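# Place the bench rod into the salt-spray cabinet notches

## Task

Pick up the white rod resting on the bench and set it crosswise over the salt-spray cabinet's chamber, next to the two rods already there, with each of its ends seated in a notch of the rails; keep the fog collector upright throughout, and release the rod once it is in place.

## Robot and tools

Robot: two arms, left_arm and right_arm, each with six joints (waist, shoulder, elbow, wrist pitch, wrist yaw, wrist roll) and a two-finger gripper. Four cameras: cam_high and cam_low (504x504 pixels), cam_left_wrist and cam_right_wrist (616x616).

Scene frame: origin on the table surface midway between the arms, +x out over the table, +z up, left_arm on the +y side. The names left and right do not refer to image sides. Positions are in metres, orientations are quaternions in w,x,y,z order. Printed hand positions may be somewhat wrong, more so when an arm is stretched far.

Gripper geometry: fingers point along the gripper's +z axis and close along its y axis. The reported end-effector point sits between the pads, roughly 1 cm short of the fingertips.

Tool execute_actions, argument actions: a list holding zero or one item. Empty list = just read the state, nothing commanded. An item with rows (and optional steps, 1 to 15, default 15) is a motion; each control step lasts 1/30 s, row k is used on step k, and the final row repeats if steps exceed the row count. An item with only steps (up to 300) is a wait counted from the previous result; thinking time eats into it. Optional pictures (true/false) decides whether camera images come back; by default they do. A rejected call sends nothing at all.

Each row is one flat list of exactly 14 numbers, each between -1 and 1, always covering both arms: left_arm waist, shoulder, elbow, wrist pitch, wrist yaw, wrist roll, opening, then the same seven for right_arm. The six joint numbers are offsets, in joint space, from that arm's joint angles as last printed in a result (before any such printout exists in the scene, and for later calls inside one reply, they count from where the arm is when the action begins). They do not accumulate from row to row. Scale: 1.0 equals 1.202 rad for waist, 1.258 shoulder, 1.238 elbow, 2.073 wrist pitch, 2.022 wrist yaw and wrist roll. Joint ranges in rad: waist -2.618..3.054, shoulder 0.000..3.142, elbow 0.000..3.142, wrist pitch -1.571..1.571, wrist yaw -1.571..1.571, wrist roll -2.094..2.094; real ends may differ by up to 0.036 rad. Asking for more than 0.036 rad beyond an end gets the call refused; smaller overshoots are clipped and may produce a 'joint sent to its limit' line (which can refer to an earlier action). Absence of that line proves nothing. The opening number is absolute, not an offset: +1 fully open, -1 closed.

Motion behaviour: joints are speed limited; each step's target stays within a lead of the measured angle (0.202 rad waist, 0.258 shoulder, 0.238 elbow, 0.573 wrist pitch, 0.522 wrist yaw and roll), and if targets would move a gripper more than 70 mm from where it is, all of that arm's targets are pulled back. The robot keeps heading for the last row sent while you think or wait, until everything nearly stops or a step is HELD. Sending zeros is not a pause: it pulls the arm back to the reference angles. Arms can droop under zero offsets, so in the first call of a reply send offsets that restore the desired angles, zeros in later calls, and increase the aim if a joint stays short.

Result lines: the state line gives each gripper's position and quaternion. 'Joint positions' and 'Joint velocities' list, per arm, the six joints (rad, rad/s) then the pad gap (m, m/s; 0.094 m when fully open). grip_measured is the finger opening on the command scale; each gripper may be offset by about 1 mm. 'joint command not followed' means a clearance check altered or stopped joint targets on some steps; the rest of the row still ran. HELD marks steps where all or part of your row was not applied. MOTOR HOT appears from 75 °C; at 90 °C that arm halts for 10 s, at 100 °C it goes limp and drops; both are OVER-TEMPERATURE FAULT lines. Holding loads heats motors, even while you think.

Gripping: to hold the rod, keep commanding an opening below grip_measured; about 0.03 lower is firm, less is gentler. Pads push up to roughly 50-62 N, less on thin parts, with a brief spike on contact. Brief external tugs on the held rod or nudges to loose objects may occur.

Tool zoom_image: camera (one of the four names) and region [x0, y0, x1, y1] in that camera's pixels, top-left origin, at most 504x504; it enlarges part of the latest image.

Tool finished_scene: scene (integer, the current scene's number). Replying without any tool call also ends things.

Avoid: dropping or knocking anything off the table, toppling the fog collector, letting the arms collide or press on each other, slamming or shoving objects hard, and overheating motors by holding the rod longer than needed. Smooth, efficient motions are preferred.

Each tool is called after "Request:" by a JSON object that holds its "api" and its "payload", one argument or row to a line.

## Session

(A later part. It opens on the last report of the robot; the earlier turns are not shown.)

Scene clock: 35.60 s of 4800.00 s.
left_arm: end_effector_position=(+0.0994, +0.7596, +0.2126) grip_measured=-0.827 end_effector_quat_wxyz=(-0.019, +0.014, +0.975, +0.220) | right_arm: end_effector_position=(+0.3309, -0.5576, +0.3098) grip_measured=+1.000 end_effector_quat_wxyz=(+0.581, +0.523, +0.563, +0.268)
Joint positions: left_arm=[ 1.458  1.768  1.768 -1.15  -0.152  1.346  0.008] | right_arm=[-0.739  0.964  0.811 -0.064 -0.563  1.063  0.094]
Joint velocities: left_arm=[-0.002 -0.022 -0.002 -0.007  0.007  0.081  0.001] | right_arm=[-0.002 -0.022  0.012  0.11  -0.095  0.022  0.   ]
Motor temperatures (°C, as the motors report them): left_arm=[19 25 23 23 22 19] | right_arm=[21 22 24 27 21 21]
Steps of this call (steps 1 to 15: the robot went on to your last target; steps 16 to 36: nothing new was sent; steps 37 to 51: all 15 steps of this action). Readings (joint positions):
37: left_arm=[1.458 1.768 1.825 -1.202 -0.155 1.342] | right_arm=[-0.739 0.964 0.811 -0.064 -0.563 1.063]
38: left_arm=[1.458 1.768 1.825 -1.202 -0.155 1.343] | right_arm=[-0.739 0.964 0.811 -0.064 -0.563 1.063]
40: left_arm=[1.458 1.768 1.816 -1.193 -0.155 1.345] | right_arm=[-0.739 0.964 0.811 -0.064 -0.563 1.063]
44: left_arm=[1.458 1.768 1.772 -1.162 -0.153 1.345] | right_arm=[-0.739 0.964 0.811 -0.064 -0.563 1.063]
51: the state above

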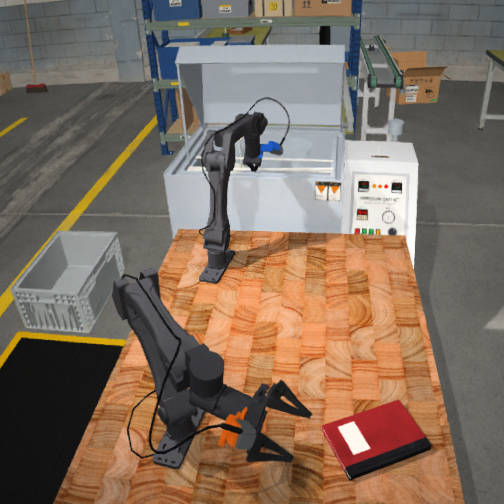

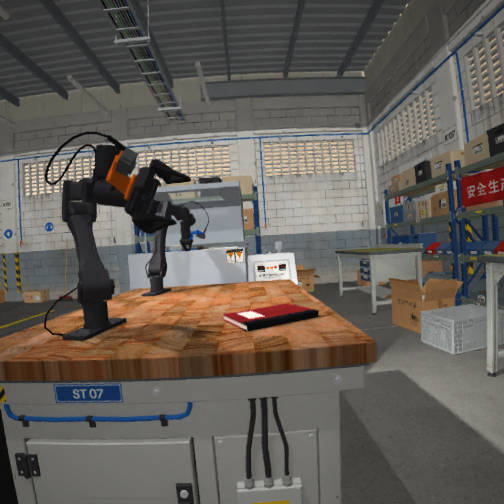

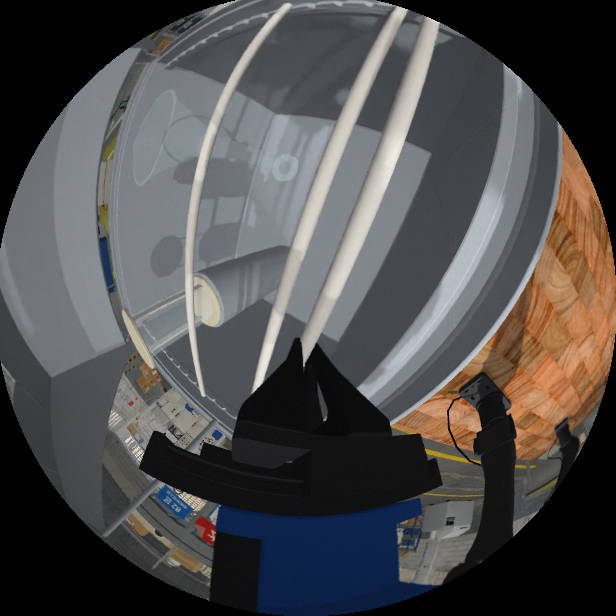

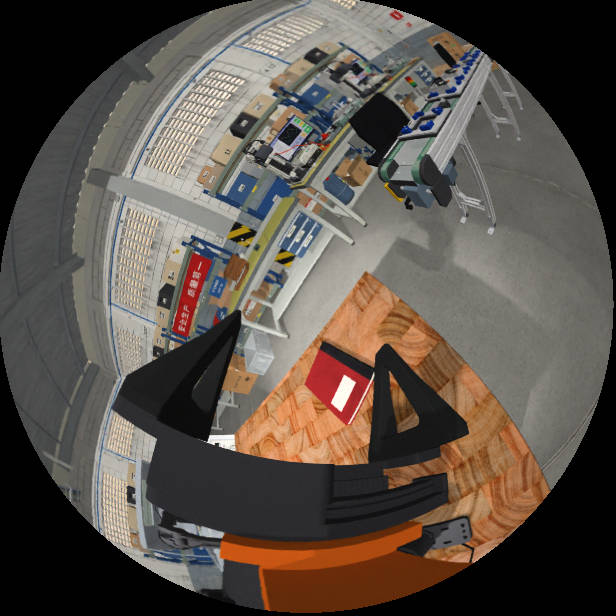

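Request:
{"api": "execute_actions", "payload": {
  "actions": [
    {"rows":[[0.018,0,0.03,0,-0.015,0.008,-0.87,0,0,0,0,0,0,1]]}
  ]
}}

Request:
{"api": "zoom_image", "payload": {
  "camera": "cam_high",
  "region": [165,145,225,185]
}}

Request:
{"api": "zoom_image", "payload": {
  "camera": "cam_high",
  "region": [290,145,350,185]
}}

Scene clock: 36.73 s of 4800.00 s.
left_arm: end_effector_position=(+0.0942, +0.7625, +0.2160) grip_measured=-0.827 end_effector_quat_wxyz=(-0.023, +0.012, +0.974, +0.226) | right_arm: end_effector_position=(+0.3309, -0.5576, +0.3098) grip_measured=+1.000 end_effector_quat_wxyz=(+0.581, +0.523, +0.563, +0.268)
Joint positions: left_arm=[ 1.469  1.768  1.777 -1.149 -0.159  1.353  0.008] | right_arm=[-0.739  0.964  0.811 -0.064 -0.563  1.063  0.094]
Joint velocities: left_arm=[-0.007  0.007 -0.002  0.007 -0.11   0.066 -0.001] | right_arm=[ 0.007  0.007  0.017 -0.037  0.007 -0.007  0.   ]
Motor temperatures (°C, as the motors report them): left_arm=[19 25 23 23 22 19] | right_arm=[21 22 24 27 21 21]
Steps of this call (steps 1 to 15: the robot went on to your last target; steps 16 to 19: nothing new was sent; steps 20 to 34: all 15 steps of this action). Readings (joint positions):
20: left_arm=[1.460 1.768 1.769 -1.149 -0.152 1.346] | right_arm=[-0.739 0.964 0.811 -0.064 -0.563 1.063]
21: left_arm=[1.461 1.768 1.771 -1.149 -0.152 1.347] | right_arm=[-0.739 0.964 0.811 -0.064 -0.563 1.063]
23: left_arm=[1.466 1.768 1.776 -1.149 -0.153 1.349] | right_arm=[-0.739 0.964 0.811 -0.064 -0.563 1.063]
27: left_arm=[1.469 1.768 1.777 -1.149 -0.159 1.353] | right_arm=[-0.739 0.964 0.811 -0.064 -0.563 1.063]
34: the state above

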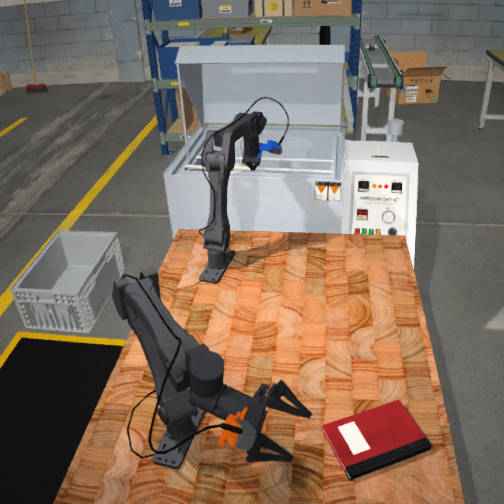

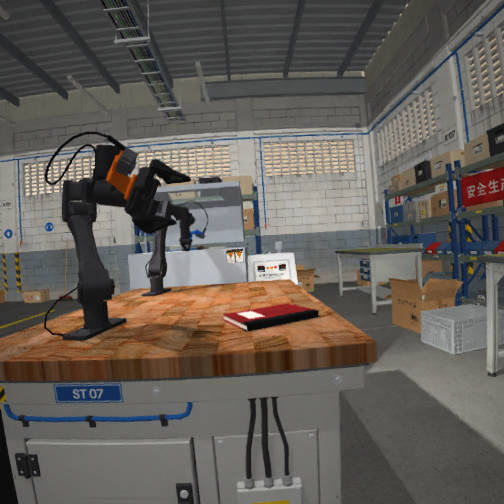

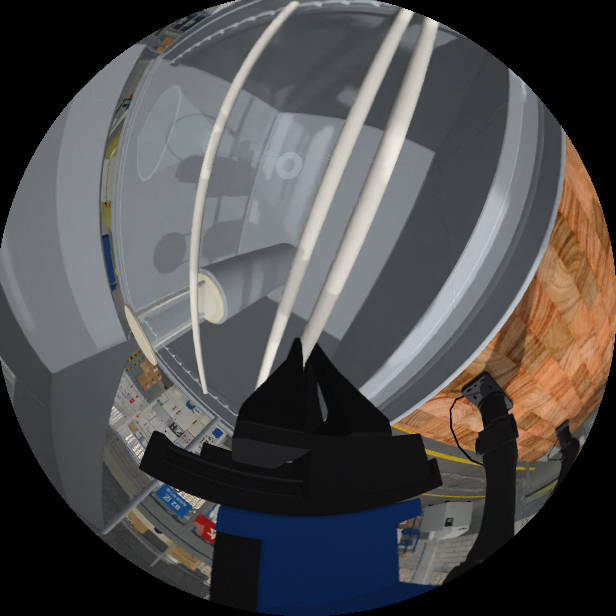

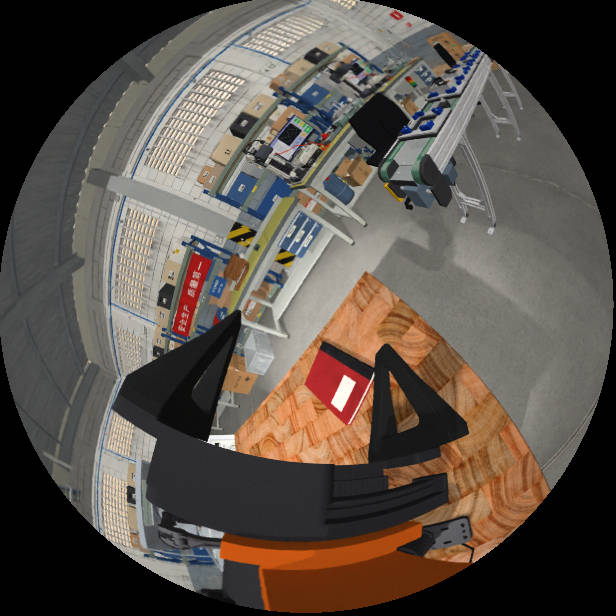

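Region (165, 145, 225, 185) of cam_high's 504x504 image, scaled by 8.400, with more detail than that image has.

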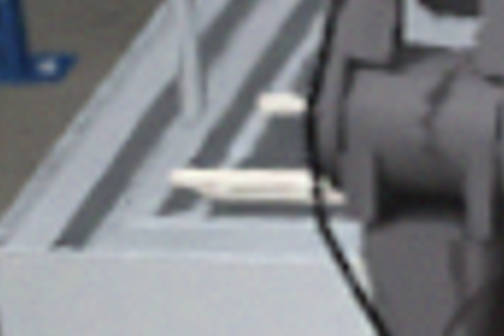

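Region (290, 145, 350, 185) of cam_high's 504x504 image, scaled by 8.400, with more detail than that image has.

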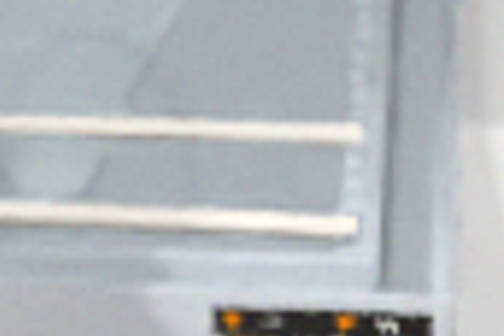

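Request:
{"api": "execute_actions", "payload": {
  "actions": [
    {"rows":[[0,0,0,-0.018,0.004,0.014,-0.87,0,0,0,0,0,0,1],[0,0,0,-0.018,0.004,0.014,-0.87,0,0,0,0,0,0,1],[0,0,0,-0.018,0.004,0.014,-0.87,0,0,0,0,0,0,1],[0,0,0,-0.018,0.004,0.014,-0.87,0,0,0,0,0,0,1],[0,0,0,-0.018,0.004,0.014,-0.87,0,0,0,0,0,0,1],[0,0,-0.02,-0.005,0.004,0.014,-0.87,0,0,0,0,0,0,1],[0,0,-0.04,0.005,0.004,0.014,-0.87,0,0,0,0,0,0,1]]}
  ]
}}

Request:
{"api": "zoom_image", "payload": {
  "camera": "cam_high",
  "region": [165,145,225,185]
}}

Request:
{"api": "zoom_image", "payload": {
  "camera": "cam_high",
  "region": [290,145,350,185]
}}

Scene clock: 37.90 s of 4800.00 s.
left_arm: end_effector_position=(+0.0945, +0.7582, +0.2051) grip_measured=-0.827 end_effector_quat_wxyz=(-0.025, +0.022, +0.977, +0.212) | right_arm: end_effector_position=(+0.3309, -0.5576, +0.3098) grip_measured=+1.000 end_effector_quat_wxyz=(+0.581, +0.523, +0.563, +0.268)
Joint positions: left_arm=[ 1.469  1.768  1.744 -1.143 -0.151  1.371  0.008] | right_arm=[-0.739  0.964  0.811 -0.064 -0.563  1.063  0.094]
Joint velocities: left_arm=[-0.002 -0.017 -0.007 -0.007  0.037 -0.022  0.001] | right_arm=[-0.007 -0.017 -0.002 -0.037 -0.037  0.037  0.   ]
Motor temperatures (°C, as the motors report them): left_arm=[19 25 23 23 22 19] | right_arm=[21 22 24 27 21 21]
Steps of this call (steps 1 to 15: the robot went on to your last target; steps 16 to 20: nothing new was sent; steps 21 to 35: all 15 steps of this action). Readings (joint positions):
21: left_arm=[1.469 1.768 1.777 -1.151 -0.158 1.356] | right_arm=[-0.739 0.964 0.811 -0.064 -0.563 1.063]
22: left_arm=[1.469 1.768 1.777 -1.155 -0.157 1.360] | right_arm=[-0.739 0.964 0.811 -0.064 -0.563 1.063]
24: left_arm=[1.469 1.768 1.777 -1.163 -0.155 1.366] | right_arm=[-0.739 0.964 0.811 -0.064 -0.563 1.063]
28: left_arm=[1.469 1.768 1.763 -1.156 -0.153 1.371] | right_arm=[-0.739 0.964 0.811 -0.064 -0.563 1.063]
35: the state above

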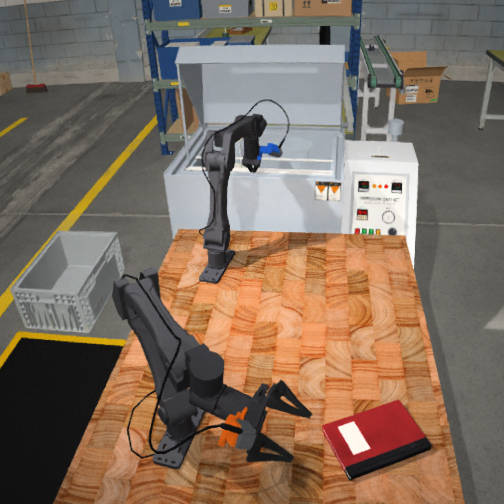

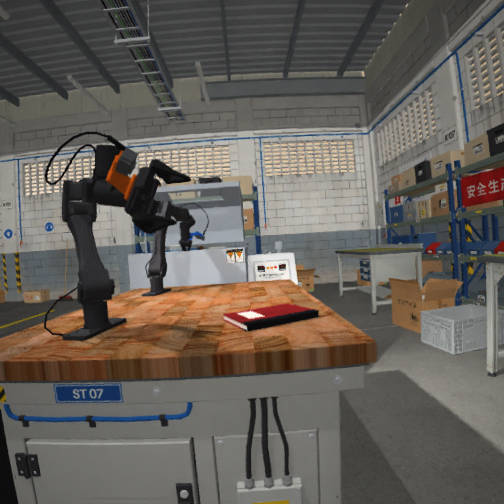

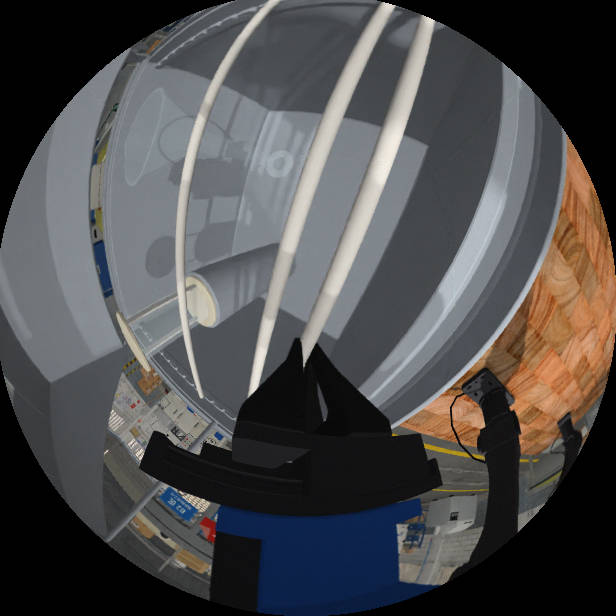

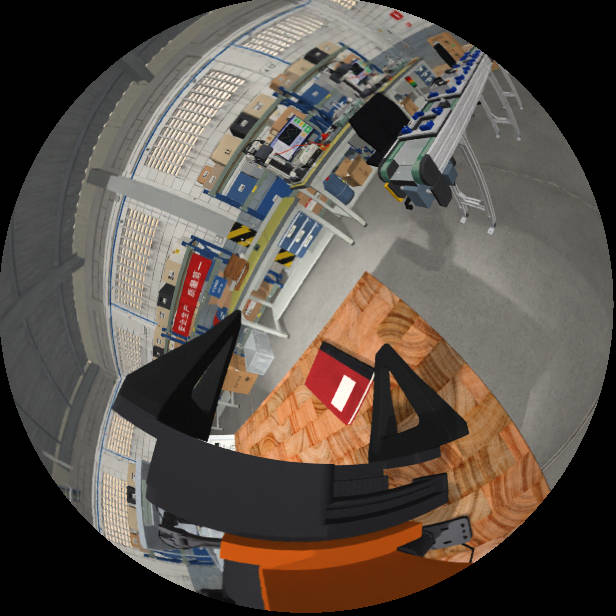

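Region (165, 145, 225, 185) of cam_high's 504x504 image, scaled by 8.400, with more detail than that image has.

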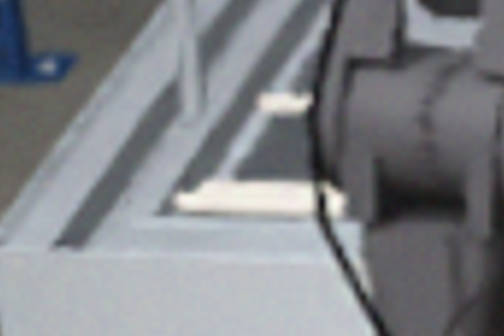

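Region (290, 145, 350, 185) of cam_high's 504x504 image, scaled by 8.400, with more detail than that image has.

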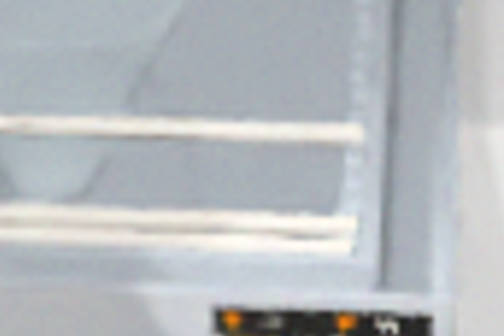

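Both inside. Lower slightly, reduce roll a bit, release, and inspect.

Request:
{"api": "execute_actions", "payload": {
  "actions": [
    {"rows":[[0,0,-0.025,0.008,0.008,-0.01,-0.87,0,0,0,0,0,0,1],[0,0,-0.025,0.008,0.008,-0.01,-0.87,0,0,0,0,0,0,1],[0,0,-0.025,0.008,0.008,-0.01,-0.87,0,0,0,0,0,0,1],[0,0,-0.025,0.008,0.008,-0.01,-0.87,0,0,0,0,0,0,1],[0,0,-0.025,0.008,0.008,-0.01,-0.87,0,0,0,0,0,0,1],[0,0,-0.025,0.008,0.008,-0.01,-0.87,0,0,0,0,0,0,1],[0,0,-0.025,0.008,0.008,-0.01,-0.87,0,0,0,0,0,0,1],[0,0,-0.025,0.008,0.008,-0.01,-0.87,0,0,0,0,0,0,1],[0,0,-0.025,0.008,0.008,-0.01,-0.8,0,0,0,0,0,0,1],[0,0,-0.025,0.008,0.008,-0.01,-0.6,0,0,0,0,0,0,1]]}
  ],
  "pictures": false
}}

Request:
{"api": "execute_actions", "payload": {
  "actions": [
    {"rows":[[0,-0.01,0.04,-0.02,0,0,-0.6,0,0,0,0,0,0,1],[0,-0.02,0.06,-0.04,0,0,-0.6,0,0,0,0,0,0,1],[0,-0.03,0.09,-0.06,0,0,-0.6,0,0,0,0,0,0,1],[0,-0.04,0.12,-0.08,0,0,-0.6,0,0,0,0,0,0,1],[0,-0.05,0.15,-0.1,0,0,-0.6,0,0,0,0,0,0,1],[0,-0.06,0.18,-0.12,0,0,-0.6,0,0,0,0,0,0,1],[0,-0.06,0.2,-0.13,0,0,-0.6,0,0,0,0,0,0,1],[0,-0.06,0.2,-0.13,0,0,-0.6,0,0,0,0,0,0,1],[0,-0.06,0.2,-0.13,0,-1,-0.6,0,0,0,0,0,0,1]]}
  ],
  "pictures": false
}}

Request:
{"api": "execute_actions", "payload": {
  "actions": [
    {"steps":30}
  ]
}}

Scene clock: 40.20 s of 4800.00 s.
left_arm: end_effector_position=(+0.0956, +0.7578, +0.2011) grip_measured=-0.602 end_effector_quat_wxyz=(-0.021, +0.016, +0.977, +0.210) | right_arm: end_effector_position=(+0.3309, -0.5576, +0.3098) grip_measured=+1.000 end_effector_quat_wxyz=(+0.581, +0.523, +0.563, +0.268)
Joint positions: left_arm=[ 1.469  1.768  1.73  -1.132 -0.145  1.357  0.019] | right_arm=[-0.739  0.964  0.811 -0.064 -0.563  1.063  0.094]
Joint velocities: left_arm=[-0.002 -0.012 -0.002 -0.007  0.037 -0.022 -0.   ] | right_arm=[ 0.002 -0.002  0.002 -0.022  0.037  0.007  0.   ]
Motor temperatures (°C, as the motors report them): left_arm=[19 26 23 23 22 19] | right_arm=[21 22 24 27 21 21]
Steps of this call (steps 1 to 15: the robot went on to your last target; steps 16 to 54: nothing new was sent; steps 55 to 69: all 15 steps of this action). Readings (joint positions):
55: left_arm=[1.469 1.768 1.742 -1.139 -0.150 1.368] | right_arm=[-0.739 0.964 0.811 -0.064 -0.563 1.063]
56: left_arm=[1.469 1.768 1.740 -1.137 -0.149 1.366] | right_arm=[-0.739 0.964 0.811 -0.064 -0.563 1.063]
58: left_arm=[1.469 1.768 1.733 -1.134 -0.147 1.361] | right_arm=[-0.739 0.964 0.811 -0.064 -0.563 1.063]
62: left_arm=[1.469 1.768 1.730 -1.133 -0.145 1.357] | right_arm=[-0.739 0.964 0.811 -0.064 -0.563 1.063]
69: the state above

Scene clock: 40.70 s of 4800.00 s.
left_arm: end_effector_position=(+0.0871, +0.7282, +0.2919) grip_measured=-0.602 end_effector_quat_wxyz=(+0.077, -0.309, +0.916, +0.244) | right_arm: end_effector_position=(+0.3309, -0.5576, +0.3098) grip_measured=+1.000 end_effector_quat_wxyz=(+0.581, +0.523, +0.563, +0.268)
Joint positions: left_arm=[ 1.469  1.679  1.969 -1.363 -0.145  0.681  0.019] | right_arm=[-0.739  0.964  0.811 -0.064 -0.563  1.063  0.094]
Joint velocities: left_arm=[-0.002  0.09  -0.007 -0.183 -0.022 -2.791 -0.   ] | right_arm=[-0.007 -0.007 -0.002 -0.007  0.022  0.007  0.   ]
Motor temperatures (°C, as the motors report them): left_arm=[19 26 23 23 22 19] | right_arm=[21 22 24 27 21 21]
Steps of this call (steps 1 to 15: all 15 steps of this action). Readings (joint positions):
1: left_arm=[1.469 1.768 1.734 -1.137 -0.145 1.357] | right_arm=[-0.739 0.964 0.811 -0.064 -0.563 1.063]
2: left_arm=[1.469 1.768 1.742 -1.149 -0.145 1.357] | right_arm=[-0.739 0.964 0.811 -0.064 -0.563 1.063]
4: left_arm=[1.469 1.768 1.785 -1.195 -0.145 1.357] | right_arm=[-0.739 0.964 0.811 -0.064 -0.563 1.063]
8: left_arm=[1.469 1.739 1.917 -1.294 -0.145 1.357] | right_arm=[-0.739 0.964 0.811 -0.064 -0.563 1.063]
15: the state above

Scene clock: 41.70 s of 4800.00 s.
left_arm: end_effector_position=(+0.0861, +0.7236, +0.2875) grip_measured=-0.602 end_effector_quat_wxyz=(-0.198, +0.812, -0.531, -0.139) | right_arm: end_effector_position=(+0.3309, -0.5576, +0.3098) grip_measured=+1.000 end_effector_quat_wxyz=(+0.581, +0.523, +0.563, +0.268)
Joint positions: left_arm=[ 1.469  1.684  1.969 -1.387 -0.143 -0.655  0.019] | right_arm=[-0.739  0.964  0.811 -0.064 -0.563  1.063  0.094]
Joint velocities: left_arm=[-0.002  0.007 -0.002 -0.095  0.022 -0.095 -0.   ] | right_arm=[0.002 0.007 0.002 0.051 0.007 0.007 0.   ]
Motor temperatures (°C, as the motors report them): left_arm=[19 26 23 23 22 19] | right_arm=[21 22 24 27 21 21]
Steps of this call (steps 1 to 30: the robot went on to your last target). Readings (joint positions):
1: left_arm=[1.469 1.682 1.969 -1.369 -0.145 0.582] | right_arm=[-0.739 0.964 0.811 -0.064 -0.563 1.063]
2: left_arm=[1.469 1.683 1.969 -1.373 -0.145 0.483] | right_arm=[-0.739 0.964 0.811 -0.064 -0.563 1.063]
4: left_arm=[1.469 1.684 1.969 -1.379 -0.145 0.285] | right_arm=[-0.739 0.964 0.811 -0.064 -0.563 1.063]
8: left_arm=[1.469 1.684 1.969 -1.385 -0.145 -0.113] | right_arm=[-0.739 0.964 0.811 -0.064 -0.563 1.063]
30: the state above

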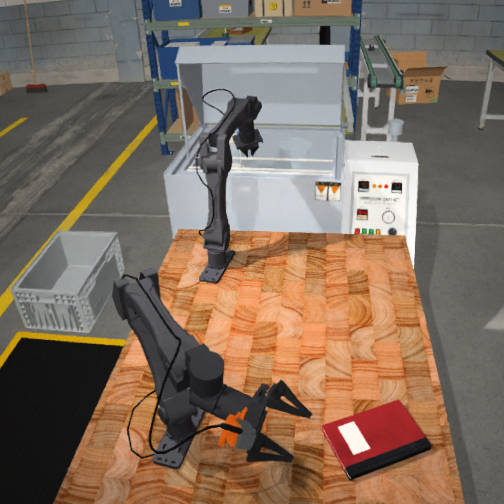

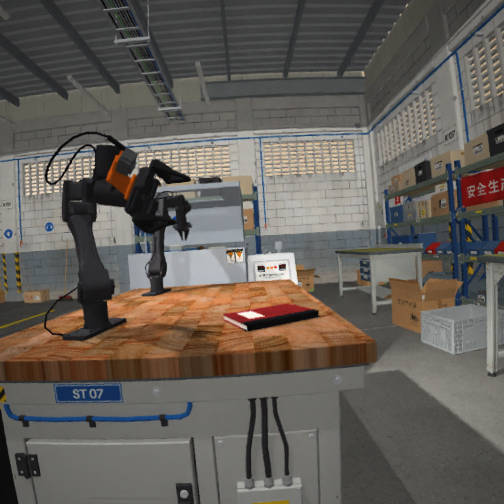

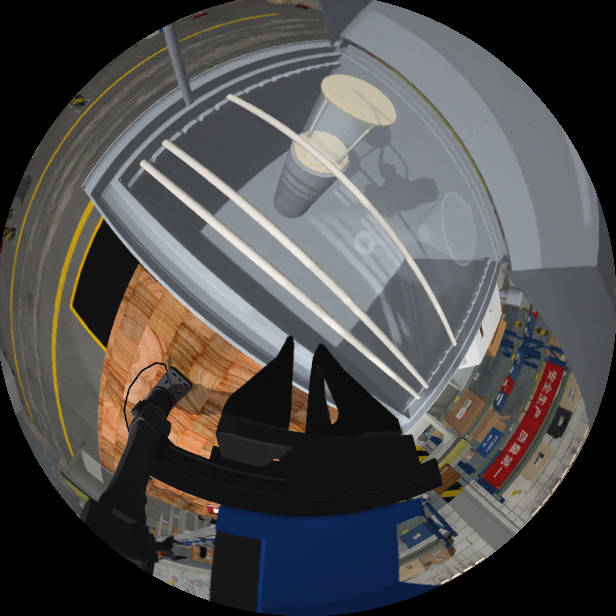

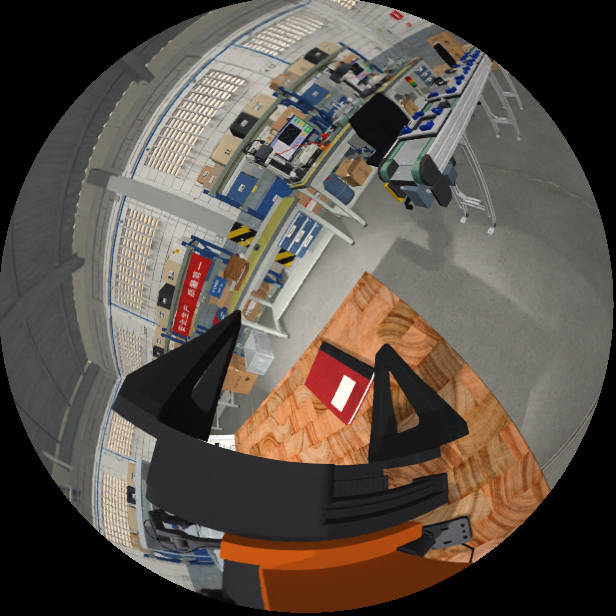

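Request:
{"api": "zoom_image", "payload": {
  "camera": "cam_left_wrist",
  "region": [110,80,260,200]
}}

Request:
{"api": "zoom_image", "payload": {
  "camera": "cam_left_wrist",
  "region": [380,320,480,420]
}}

Region (110, 80, 260, 200) of cam_left_wrist's 616x616 image, scaled by 3.360, with more detail than that image has; it fills the top 403 rows of this view, and the rest is white.

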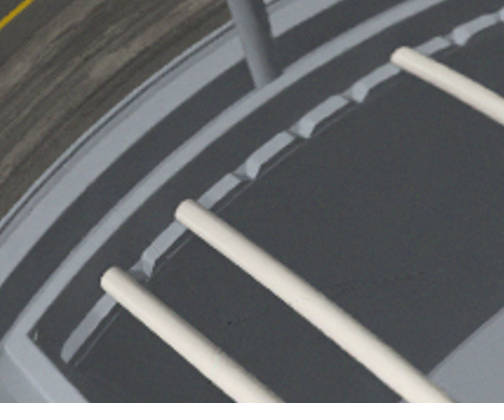

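Region (380, 320, 480, 420) of cam_left_wrist's 616x616 image, scaled by 5.040, with more detail than that image has.

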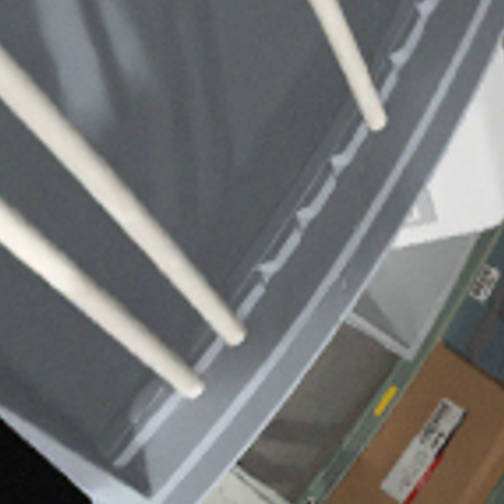

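Request:
{"api": "execute_actions", "payload": {
  "actions": [
    {"rows":[[0,0,0,0,0,0.99,-0.5,0,0,0,0,0,0,1]]}
  ],
  "pictures": false
}}

Request:
{"api": "execute_actions", "payload": {
  "actions": [
    {"steps":25}
  ],
  "pictures": false
}}

Request:
{"api": "execute_actions", "payload": {
  "actions": [
    {"rows":[[0,0.02,-0.02,0.03,0,0,-0.5,0,0,0,0,0,0,1],[0,0.04,-0.04,0.05,0,0,-0.5,0,0,0,0,0,0,1],[0,0.05,-0.06,0.06,0,0,-0.5,0,0,0,0,0,0,1],[0,0.06,-0.08,0.07,0,0,-0.5,0,0,0,0,0,0,1],[0,0.062,-0.1,0.08,0,0,-0.5,0,0,0,0,0,0,1],[0,0.062,-0.12,0.09,0,0,-0.5,0,0,0,0,0,0,1],[0,0.062,-0.14,0.095,0,0,-0.5,0,0,0,0,0,0,1]]}
  ]
}}

Scene clock: 43.63 s of 4800.00 s.
left_arm: end_effector_position=(+0.0863, +0.7236, +0.2875) grip_measured=-0.502 end_effector_quat_wxyz=(+0.054, -0.245, +0.939, +0.236) | right_arm: end_effector_position=(+0.3309, -0.5576, +0.3098) grip_measured=+1.000 end_effector_quat_wxyz=(+0.581, +0.523, +0.563, +0.268)
Joint positions: left_arm=[ 1.469  1.684  1.969 -1.387 -0.143  0.818  0.023] | right_arm=[-0.739  0.964  0.811 -0.064 -0.563  1.063  0.094]
Joint velocities: left_arm=[ 0.027  0.007 -0.002 -0.037 -0.037  2.777 -0.   ] | right_arm=[-0.007  0.002 -0.012  0.037 -0.022 -0.081  0.   ]
Motor temperatures (°C, as the motors report them): left_arm=[19 25 23 23 22 19] | right_arm=[21 22 24 27 21 21]
Steps of this call (steps 1 to 15: the robot went on to your last target; steps 16 to 43: nothing new was sent; steps 44 to 58: all 15 steps of this action). Readings (joint positions):
44: left_arm=[1.469 1.684 1.969 -1.388 -0.143 -0.578] | right_arm=[-0.739 0.964 0.811 -0.064 -0.563 1.063]
45: left_arm=[1.469 1.684 1.969 -1.387 -0.143 -0.478] | right_arm=[-0.739 0.964 0.811 -0.064 -0.563 1.063]
47: left_arm=[1.469 1.684 1.969 -1.387 -0.143 -0.279] | right_arm=[-0.739 0.964 0.811 -0.064 -0.563 1.063]
51: left_arm=[1.469 1.684 1.969 -1.387 -0.143 0.119] | right_arm=[-0.739 0.964 0.811 -0.064 -0.563 1.063]
58: the state above

Scene clock: 44.47 s of 4800.00 s.
left_arm: end_effector_position=(+0.0863, +0.7236, +0.2875) grip_measured=-0.502 end_effector_quat_wxyz=(-0.009, +0.006, +0.970, +0.242) | right_arm: end_effector_position=(+0.3309, -0.5576, +0.3098) grip_measured=+1.000 end_effector_quat_wxyz=(+0.581, +0.523, +0.563, +0.268)
Joint positions: left_arm=[ 1.469  1.684  1.969 -1.387 -0.143  1.341  0.023] | right_arm=[-0.739  0.964  0.811 -0.064 -0.563  1.063  0.094]
Joint velocities: left_arm=[ 0.002 -0.017 -0.007 -0.066  0.007 -0.125  0.   ] | right_arm=[-0.007 -0.037  0.022 -0.007  0.022 -0.051  0.   ]
Motor temperatures (°C, as the motors report them): left_arm=[19 25 23 23 22 19] | right_arm=[21 22 24 27 21 21]
Steps of this call (steps 1 to 25: the robot went on to your last target). Readings (joint positions):
1: left_arm=[1.469 1.684 1.969 -1.387 -0.143 0.918] | right_arm=[-0.739 0.964 0.811 -0.064 -0.563 1.063]
2: left_arm=[1.469 1.684 1.969 -1.387 -0.143 1.003] | right_arm=[-0.739 0.964 0.811 -0.064 -0.563 1.063]
4: left_arm=[1.469 1.684 1.969 -1.387 -0.143 1.126] | right_arm=[-0.739 0.964 0.811 -0.064 -0.563 1.063]
8: left_arm=[1.469 1.684 1.969 -1.387 -0.143 1.255] | right_arm=[-0.739 0.964 0.811 -0.064 -0.563 1.063]
25: the state above

Scene clock: 44.97 s of 4800.00 s.
left_arm: end_effector_position=(+0.0943, +0.7520, +0.2127) grip_measured=-0.502 end_effector_quat_wxyz=(-0.021, +0.009, +0.980, +0.199) | right_arm: end_effector_position=(+0.3309, -0.5576, +0.3098) grip_measured=+1.000 end_effector_quat_wxyz=(+0.581, +0.523, +0.563, +0.268)
Joint positions: left_arm=[ 1.469  1.777  1.797 -1.212 -0.143  1.341  0.023] | right_arm=[-0.739  0.964  0.811 -0.064 -0.563  1.063  0.094]
Joint velocities: left_arm=[ 0.002 -0.037 -0.012  0.139 -0.022  0.007 -0.   ] | right_arm=[ 0.012 -0.012 -0.002  0.007  0.037  0.007  0.   ]
Motor temperatures (°C, as the motors report them): left_arm=[19 25 23 23 22 19] | right_arm=[21 22 24 27 21 21]
Steps of this call (steps 1 to 15: all 15 steps of this action). Readings (joint positions):
1: left_arm=[1.469 1.684 1.969 -1.383 -0.143 1.341] | right_arm=[-0.739 0.964 0.811 -0.064 -0.563 1.063]
2: left_arm=[1.469 1.686 1.965 -1.367 -0.143 1.341] | right_arm=[-0.739 0.964 0.811 -0.064 -0.563 1.063]
4: left_arm=[1.469 1.695 1.940 -1.324 -0.143 1.341] | right_arm=[-0.739 0.964 0.811 -0.064 -0.563 1.063]
8: left_arm=[1.469 1.737 1.842 -1.245 -0.143 1.341] | right_arm=[-0.739 0.964 0.811 -0.064 -0.563 1.063]
15: the state above

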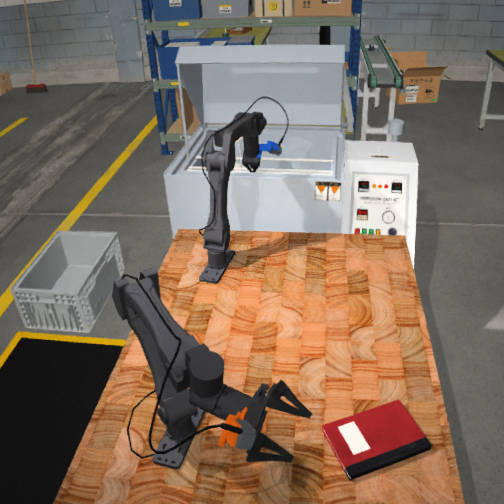

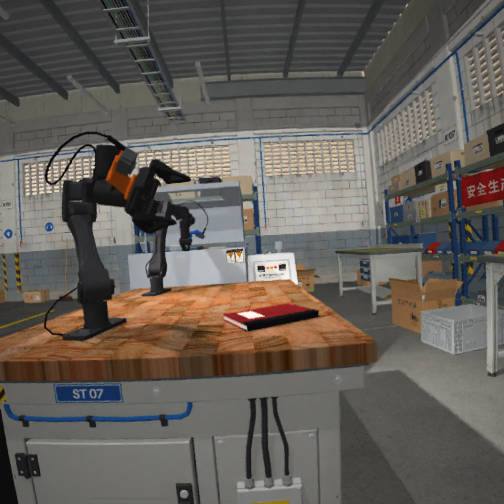

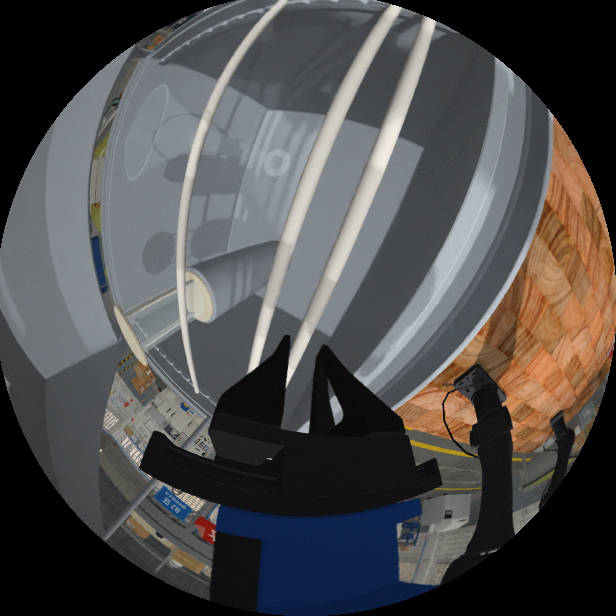

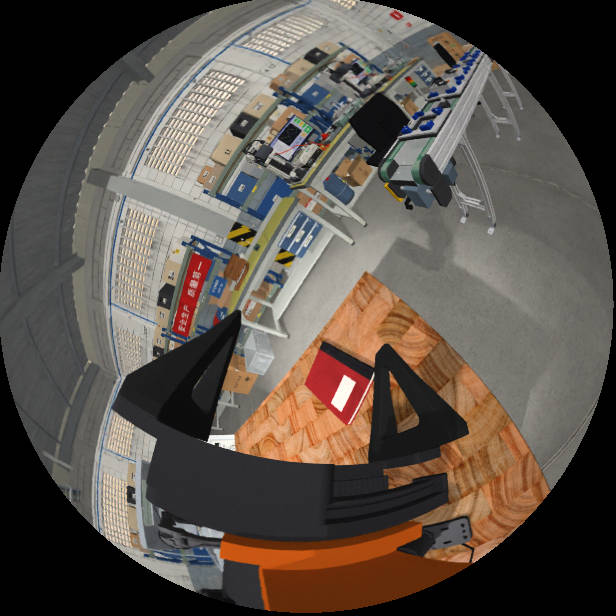

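Request:
{"api": "execute_actions", "payload": {
  "actions": [
    {"rows":[[0,0,0,0.02,0,0,-0.5,0,0,0,0,0,0,1],[0,0,0,0.025,0,0,-0.5,0,0,0,0,0,0,1],[0,0,0,0.025,0,0,-0.5,0,0,0,0,0,0,1],[0,0,-0.02,0.03,0,0,-0.5,0,0,0,0,0,0,1],[0,0,-0.04,0.035,0,0,-0.5,0,0,0,0,0,0,1],[0,0,-0.055,0.042,0,0,-0.5,0,0,0,0,0,0,1],[0,0,-0.055,0.042,0,0,-0.5,0,0,0,0,0,0,1],[0,0,-0.055,0.042,0,0,-0.5,0,0,0,0,0,0,1],[0,0,-0.055,0.042,0,0,-0.5,0,0,0,0,0,0,1],[0,0,-0.055,0.042,0,0,-0.6,0,0,0,0,0,0,1],[0,0,-0.055,0.042,0,0,-0.7,0,0,0,0,0,0,1]]}
  ],
  "pictures": false
}}

Request:
{"api": "execute_actions", "payload": {
  "actions": [
    {"rows":[[0,0,0,0.008,0,0,-0.7,0,0,0,0,0,0,1],[0,0,0,0.012,0,0,-0.7,0,0,0,0,0,0,1],[0,0,0,0.016,0,0,-0.7,0,0,0,0,0,0,1],[0,0,0,0.021,0,0,-0.7,0,0,0,0,0,0,1]]}
  ]
}}

Request:
{"api": "zoom_image", "payload": {
  "camera": "cam_high",
  "region": [165,145,225,185]
}}

Scene clock: 46.73 s of 4800.00 s.
left_arm: end_effector_position=(+0.0964, +0.7594, +0.2011) grip_measured=-0.698 end_effector_quat_wxyz=(-0.018, +0.008, +0.978, +0.209) | right_arm: end_effector_position=(+0.3309, -0.5576, +0.3098) grip_measured=+1.000 end_effector_quat_wxyz=(+0.581, +0.523, +0.563, +0.268)
Joint positions: left_arm=[ 1.469  1.777  1.742 -1.137 -0.143  1.341  0.014] | right_arm=[-0.739  0.964  0.811 -0.064 -0.563  1.063  0.094]
Joint velocities: left_arm=[ 0.012  0.002 -0.002  0.051  0.051  0.022  0.001] | right_arm=[ 0.007  0.007 -0.007 -0.022 -0.066 -0.022  0.   ]
Motor temperatures (°C, as the motors report them): left_arm=[19 26 23 23 22 19] | right_arm=[21 22 24 27 21 21]
Steps of this call (steps 1 to 30: the robot went on to your last target; steps 31 to 38: nothing new was sent; steps 39 to 53: all 15 steps of this action). Readings (joint positions):
39: left_arm=[1.469 1.777 1.797 -1.195 -0.143 1.341] | right_arm=[-0.739 0.964 0.811 -0.064 -0.563 1.063]
40: left_arm=[1.469 1.777 1.797 -1.191 -0.143 1.341] | right_arm=[-0.739 0.964 0.811 -0.064 -0.563 1.063]
42: left_arm=[1.469 1.777 1.797 -1.181 -0.143 1.341] | right_arm=[-0.739 0.964 0.811 -0.064 -0.563 1.063]
46: left_arm=[1.469 1.777 1.759 -1.146 -0.143 1.341] | right_arm=[-0.739 0.964 0.811 -0.064 -0.563 1.063]
53: the state above

Scene clock: 47.23 s of 4800.00 s.
left_arm: end_effector_position=(+0.0978, +0.7642, +0.2032) grip_measured=-0.698 end_effector_quat_wxyz=(-0.015, +0.008, +0.976, +0.219) | right_arm: end_effector_position=(+0.3309, -0.5576, +0.3098) grip_measured=+1.000 end_effector_quat_wxyz=(+0.581, +0.523, +0.563, +0.268)
Joint positions: left_arm=[ 1.469  1.777  1.742 -1.115 -0.143  1.341  0.014] | right_arm=[-0.739  0.964  0.811 -0.064 -0.563  1.063  0.094]
Joint velocities: left_arm=[-0.007  0.002  0.012 -0.007 -0.037 -0.007 -0.001] | right_arm=[-0.002 -0.012  0.007  0.037 -0.037  0.022  0.   ]
Motor temperatures (°C, as the motors report them): left_arm=[19 26 23 23 22 19] | right_arm=[21 22 24 27 21 21]
Steps of this call (steps 1 to 15: all 15 steps of this action). Readings (joint positions):
1: left_arm=[1.469 1.777 1.742 -1.136 -0.143 1.341] | right_arm=[-0.739 0.964 0.811 -0.064 -0.563 1.063]
2: left_arm=[1.469 1.777 1.742 -1.134 -0.143 1.341] | right_arm=[-0.739 0.964 0.811 -0.064 -0.563 1.063]
4: left_arm=[1.469 1.777 1.742 -1.127 -0.143 1.341] | right_arm=[-0.739 0.964 0.811 -0.064 -0.563 1.063]
8: left_arm=[1.469 1.777 1.742 -1.115 -0.143 1.341] | right_arm=[-0.739 0.964 0.811 -0.064 -0.563 1.063]
15: the state above

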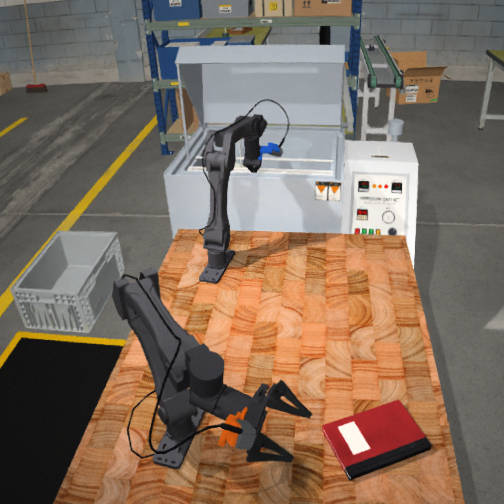

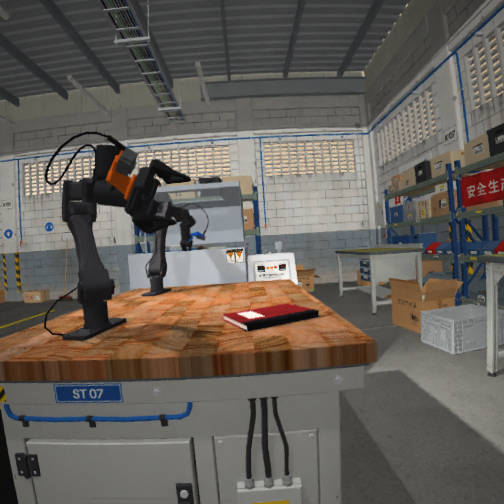

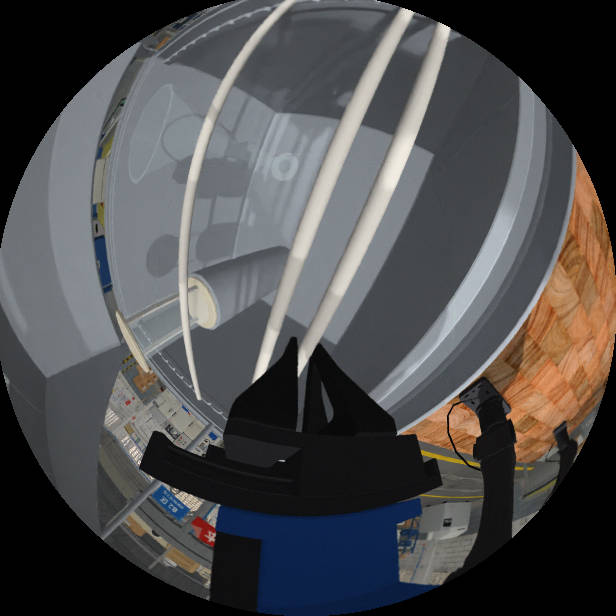

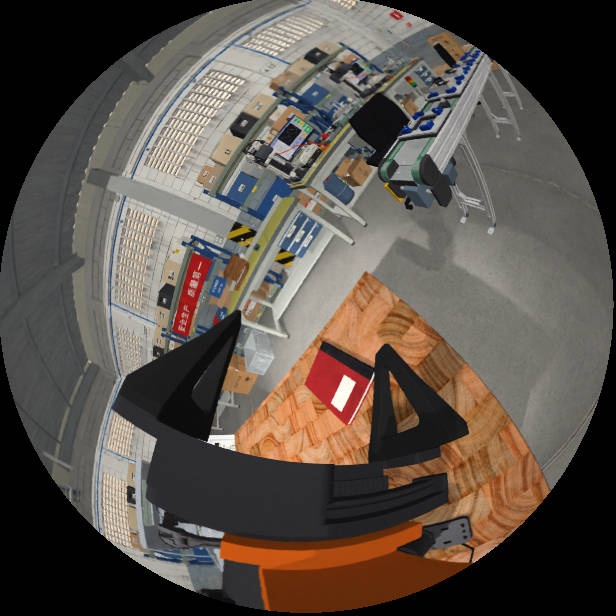

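Region (165, 145, 225, 185) of cam_high's 504x504 image, scaled by 8.400, with more detail than that image has.

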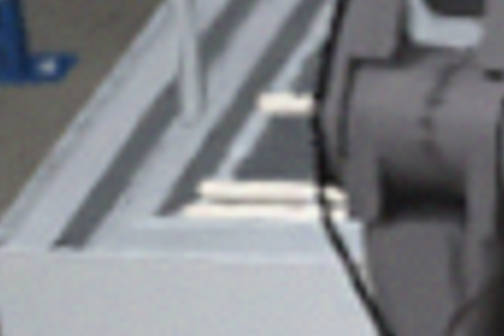

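Request:
{"api": "execute_actions", "payload": {
  "actions": [
    {"rows":[[0,0,0,0,0,0,-0.55,0,0,0,0,0,0,1],[0,0,0,0,0,0,-0.55,0,0,0,0,0,0,1],[0,-0.01,0.04,-0.02,0,0,-0.55,0,0,0,0,0,0,1],[0,-0.02,0.06,-0.04,0,0,-0.55,0,0,0,0,0,0,1],[0,-0.03,0.09,-0.06,0,0,-0.55,0,0,0,0,0,0,1],[0,-0.04,0.12,-0.08,0,0,-0.55,0,0,0,0,0,0,1],[0,-0.05,0.15,-0.1,0,0,-0.55,0,0,0,0,0,0,1],[0,-0.06,0.18,-0.12,0,0,-0.55,0,0,0,0,0,0,1],[0,-0.06,0.2,-0.13,0,0,-0.55,0,0,0,0,0,0,1],[0,-0.06,0.2,-0.13,0,0,-0.55,0,0,0,0,0,0,1],[0,-0.06,0.2,-0.13,0,-1,-0.55,0,0,0,0,0,0,1]]}
  ],
  "pictures": false
}}

Request:
{"api": "execute_actions", "payload": {
  "actions": [
    {"steps":28}
  ]
}}

Request:
{"api": "zoom_image", "payload": {
  "camera": "cam_left_wrist",
  "region": [100,80,260,210]
}}

Request:
{"api": "zoom_image", "payload": {
  "camera": "cam_left_wrist",
  "region": [370,320,480,430]
}}

Scene clock: 49.10 s of 4800.00 s.
left_arm: end_effector_position=(+0.0901, +0.7372, +0.2963) grip_measured=-0.552 end_effector_quat_wxyz=(+0.063, -0.225, +0.936, +0.264) | right_arm: end_effector_position=(+0.3309, -0.5576, +0.3098) grip_measured=+1.000 end_effector_quat_wxyz=(+0.581, +0.523, +0.563, +0.268)
Joint positions: left_arm=[ 1.469  1.688  1.981 -1.33  -0.143  0.863  0.021] | right_arm=[-0.739  0.964  0.811 -0.064 -0.563  1.063  0.094]
Joint velocities: left_arm=[-0.012 -0.09   0.037 -0.227 -0.037 -2.777 -0.001] | right_arm=[ 0.007 -0.022 -0.002 -0.037  0.037 -0.007  0.   ]
Motor temperatures (°C, as the motors report them): left_arm=[19 26 23 23 22 19] | right_arm=[21 22 24 27 21 21]
Steps of this call (steps 1 to 15: the robot went on to your last target; steps 16 to 41: nothing new was sent; steps 42 to 56: all 15 steps of this action). Readings (joint positions):
42: left_arm=[1.469 1.777 1.742 -1.115 -0.143 1.341] | right_arm=[-0.739 0.964 0.811 -0.064 -0.563 1.063]
43: left_arm=[1.469 1.777 1.742 -1.115 -0.143 1.341] | right_arm=[-0.739 0.964 0.811 -0.064 -0.563 1.063]
45: left_arm=[1.469 1.777 1.754 -1.131 -0.143 1.341] | right_arm=[-0.739 0.964 0.811 -0.064 -0.563 1.063]
49: left_arm=[1.469 1.769 1.863 -1.232 -0.143 1.341] | right_arm=[-0.739 0.964 0.811 -0.064 -0.563 1.063]
56: the state above

Scene clock: 50.03 s of 4800.00 s.
left_arm: end_effector_position=(+0.0882, +0.7298, +0.2902) grip_measured=-0.552 end_effector_quat_wxyz=(-0.209, +0.813, -0.525, -0.140) | right_arm: end_effector_position=(+0.3309, -0.5576, +0.3098) grip_measured=+1.000 end_effector_quat_wxyz=(+0.581, +0.523, +0.563, +0.268)
Joint positions: left_arm=[ 1.469  1.692  1.981 -1.369 -0.142 -0.666  0.021] | right_arm=[-0.739  0.964  0.811 -0.064 -0.563  1.063  0.094]
Joint velocities: left_arm=[-0.002  0.002 -0.027 -0.022 -0.022 -0.022  0.001] | right_arm=[ 0.007 -0.002  0.002 -0.037  0.022 -0.022  0.   ]
Motor temperatures (°C, as the motors report them): left_arm=[19 26 23 23 22 19] | right_arm=[21 22 24 27 21 21]
Steps of this call (steps 1 to 28: the robot went on to your last target). Readings (joint positions):
1: left_arm=[1.469 1.687 1.981 -1.338 -0.143 0.764] | right_arm=[-0.739 0.964 0.811 -0.064 -0.563 1.063]
2: left_arm=[1.469 1.688 1.981 -1.344 -0.143 0.665] | right_arm=[-0.739 0.964 0.811 -0.064 -0.563 1.063]
4: left_arm=[1.469 1.692 1.981 -1.355 -0.143 0.467] | right_arm=[-0.739 0.964 0.811 -0.064 -0.563 1.063]
8: left_arm=[1.469 1.692 1.981 -1.365 -0.143 0.069] | right_arm=[-0.739 0.964 0.811 -0.064 -0.563 1.063]
28: the state above

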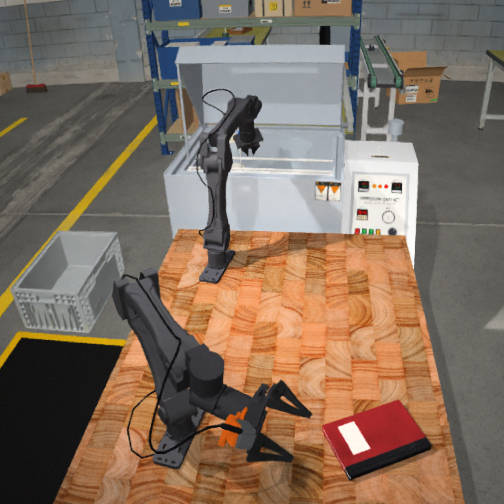

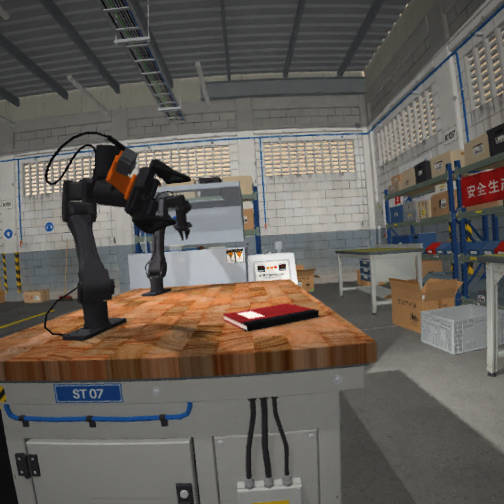

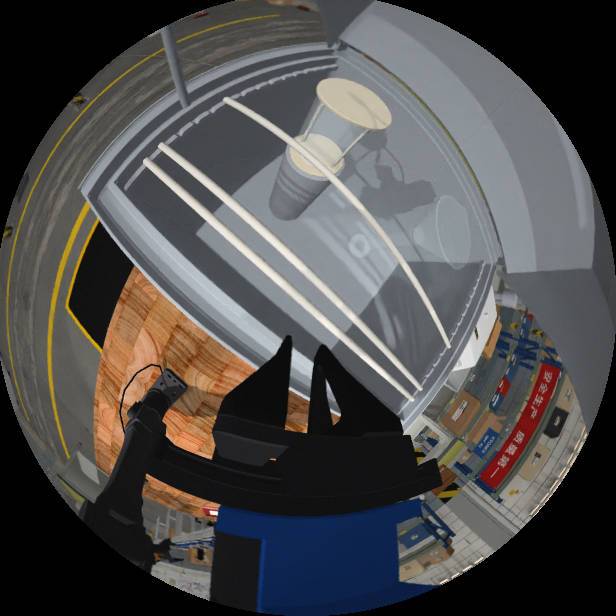

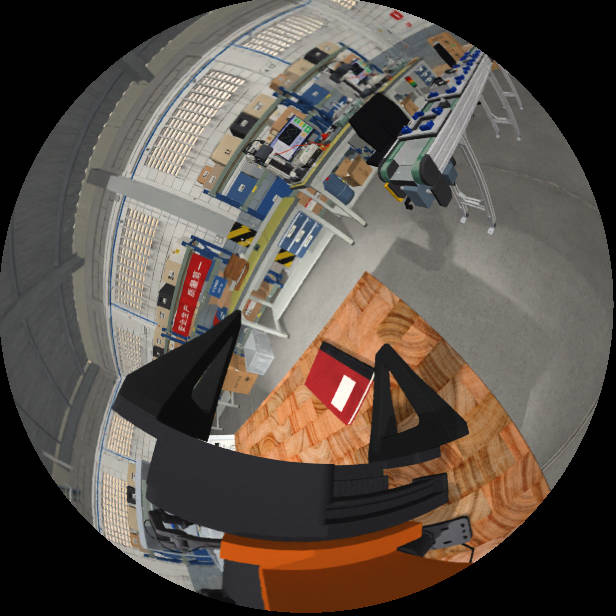

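Region (100, 80, 260, 210) of cam_left_wrist's 616x616 image, scaled by 3.150, with more detail than that image has; it fills the top 410 rows of this view, and the rest is white.

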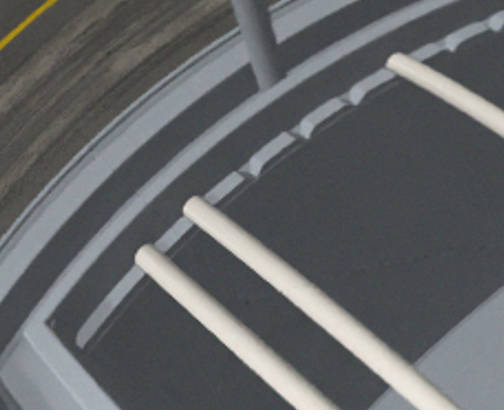

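Region (370, 320, 480, 430) of cam_left_wrist's 616x616 image, scaled by 4.582, with more detail than that image has.

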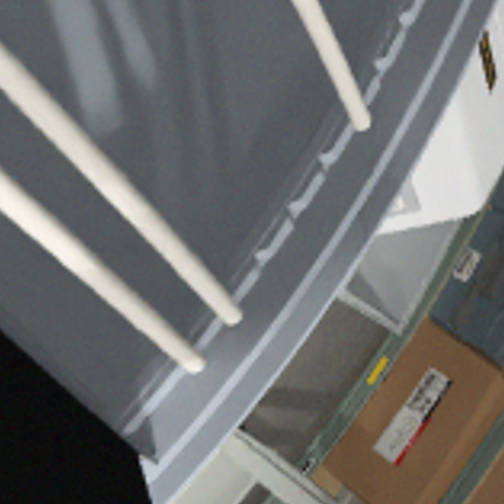

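Request:
{"api": "finished_scene", "payload": {
  "scene": 2
}}

The scene is finished: the task was done.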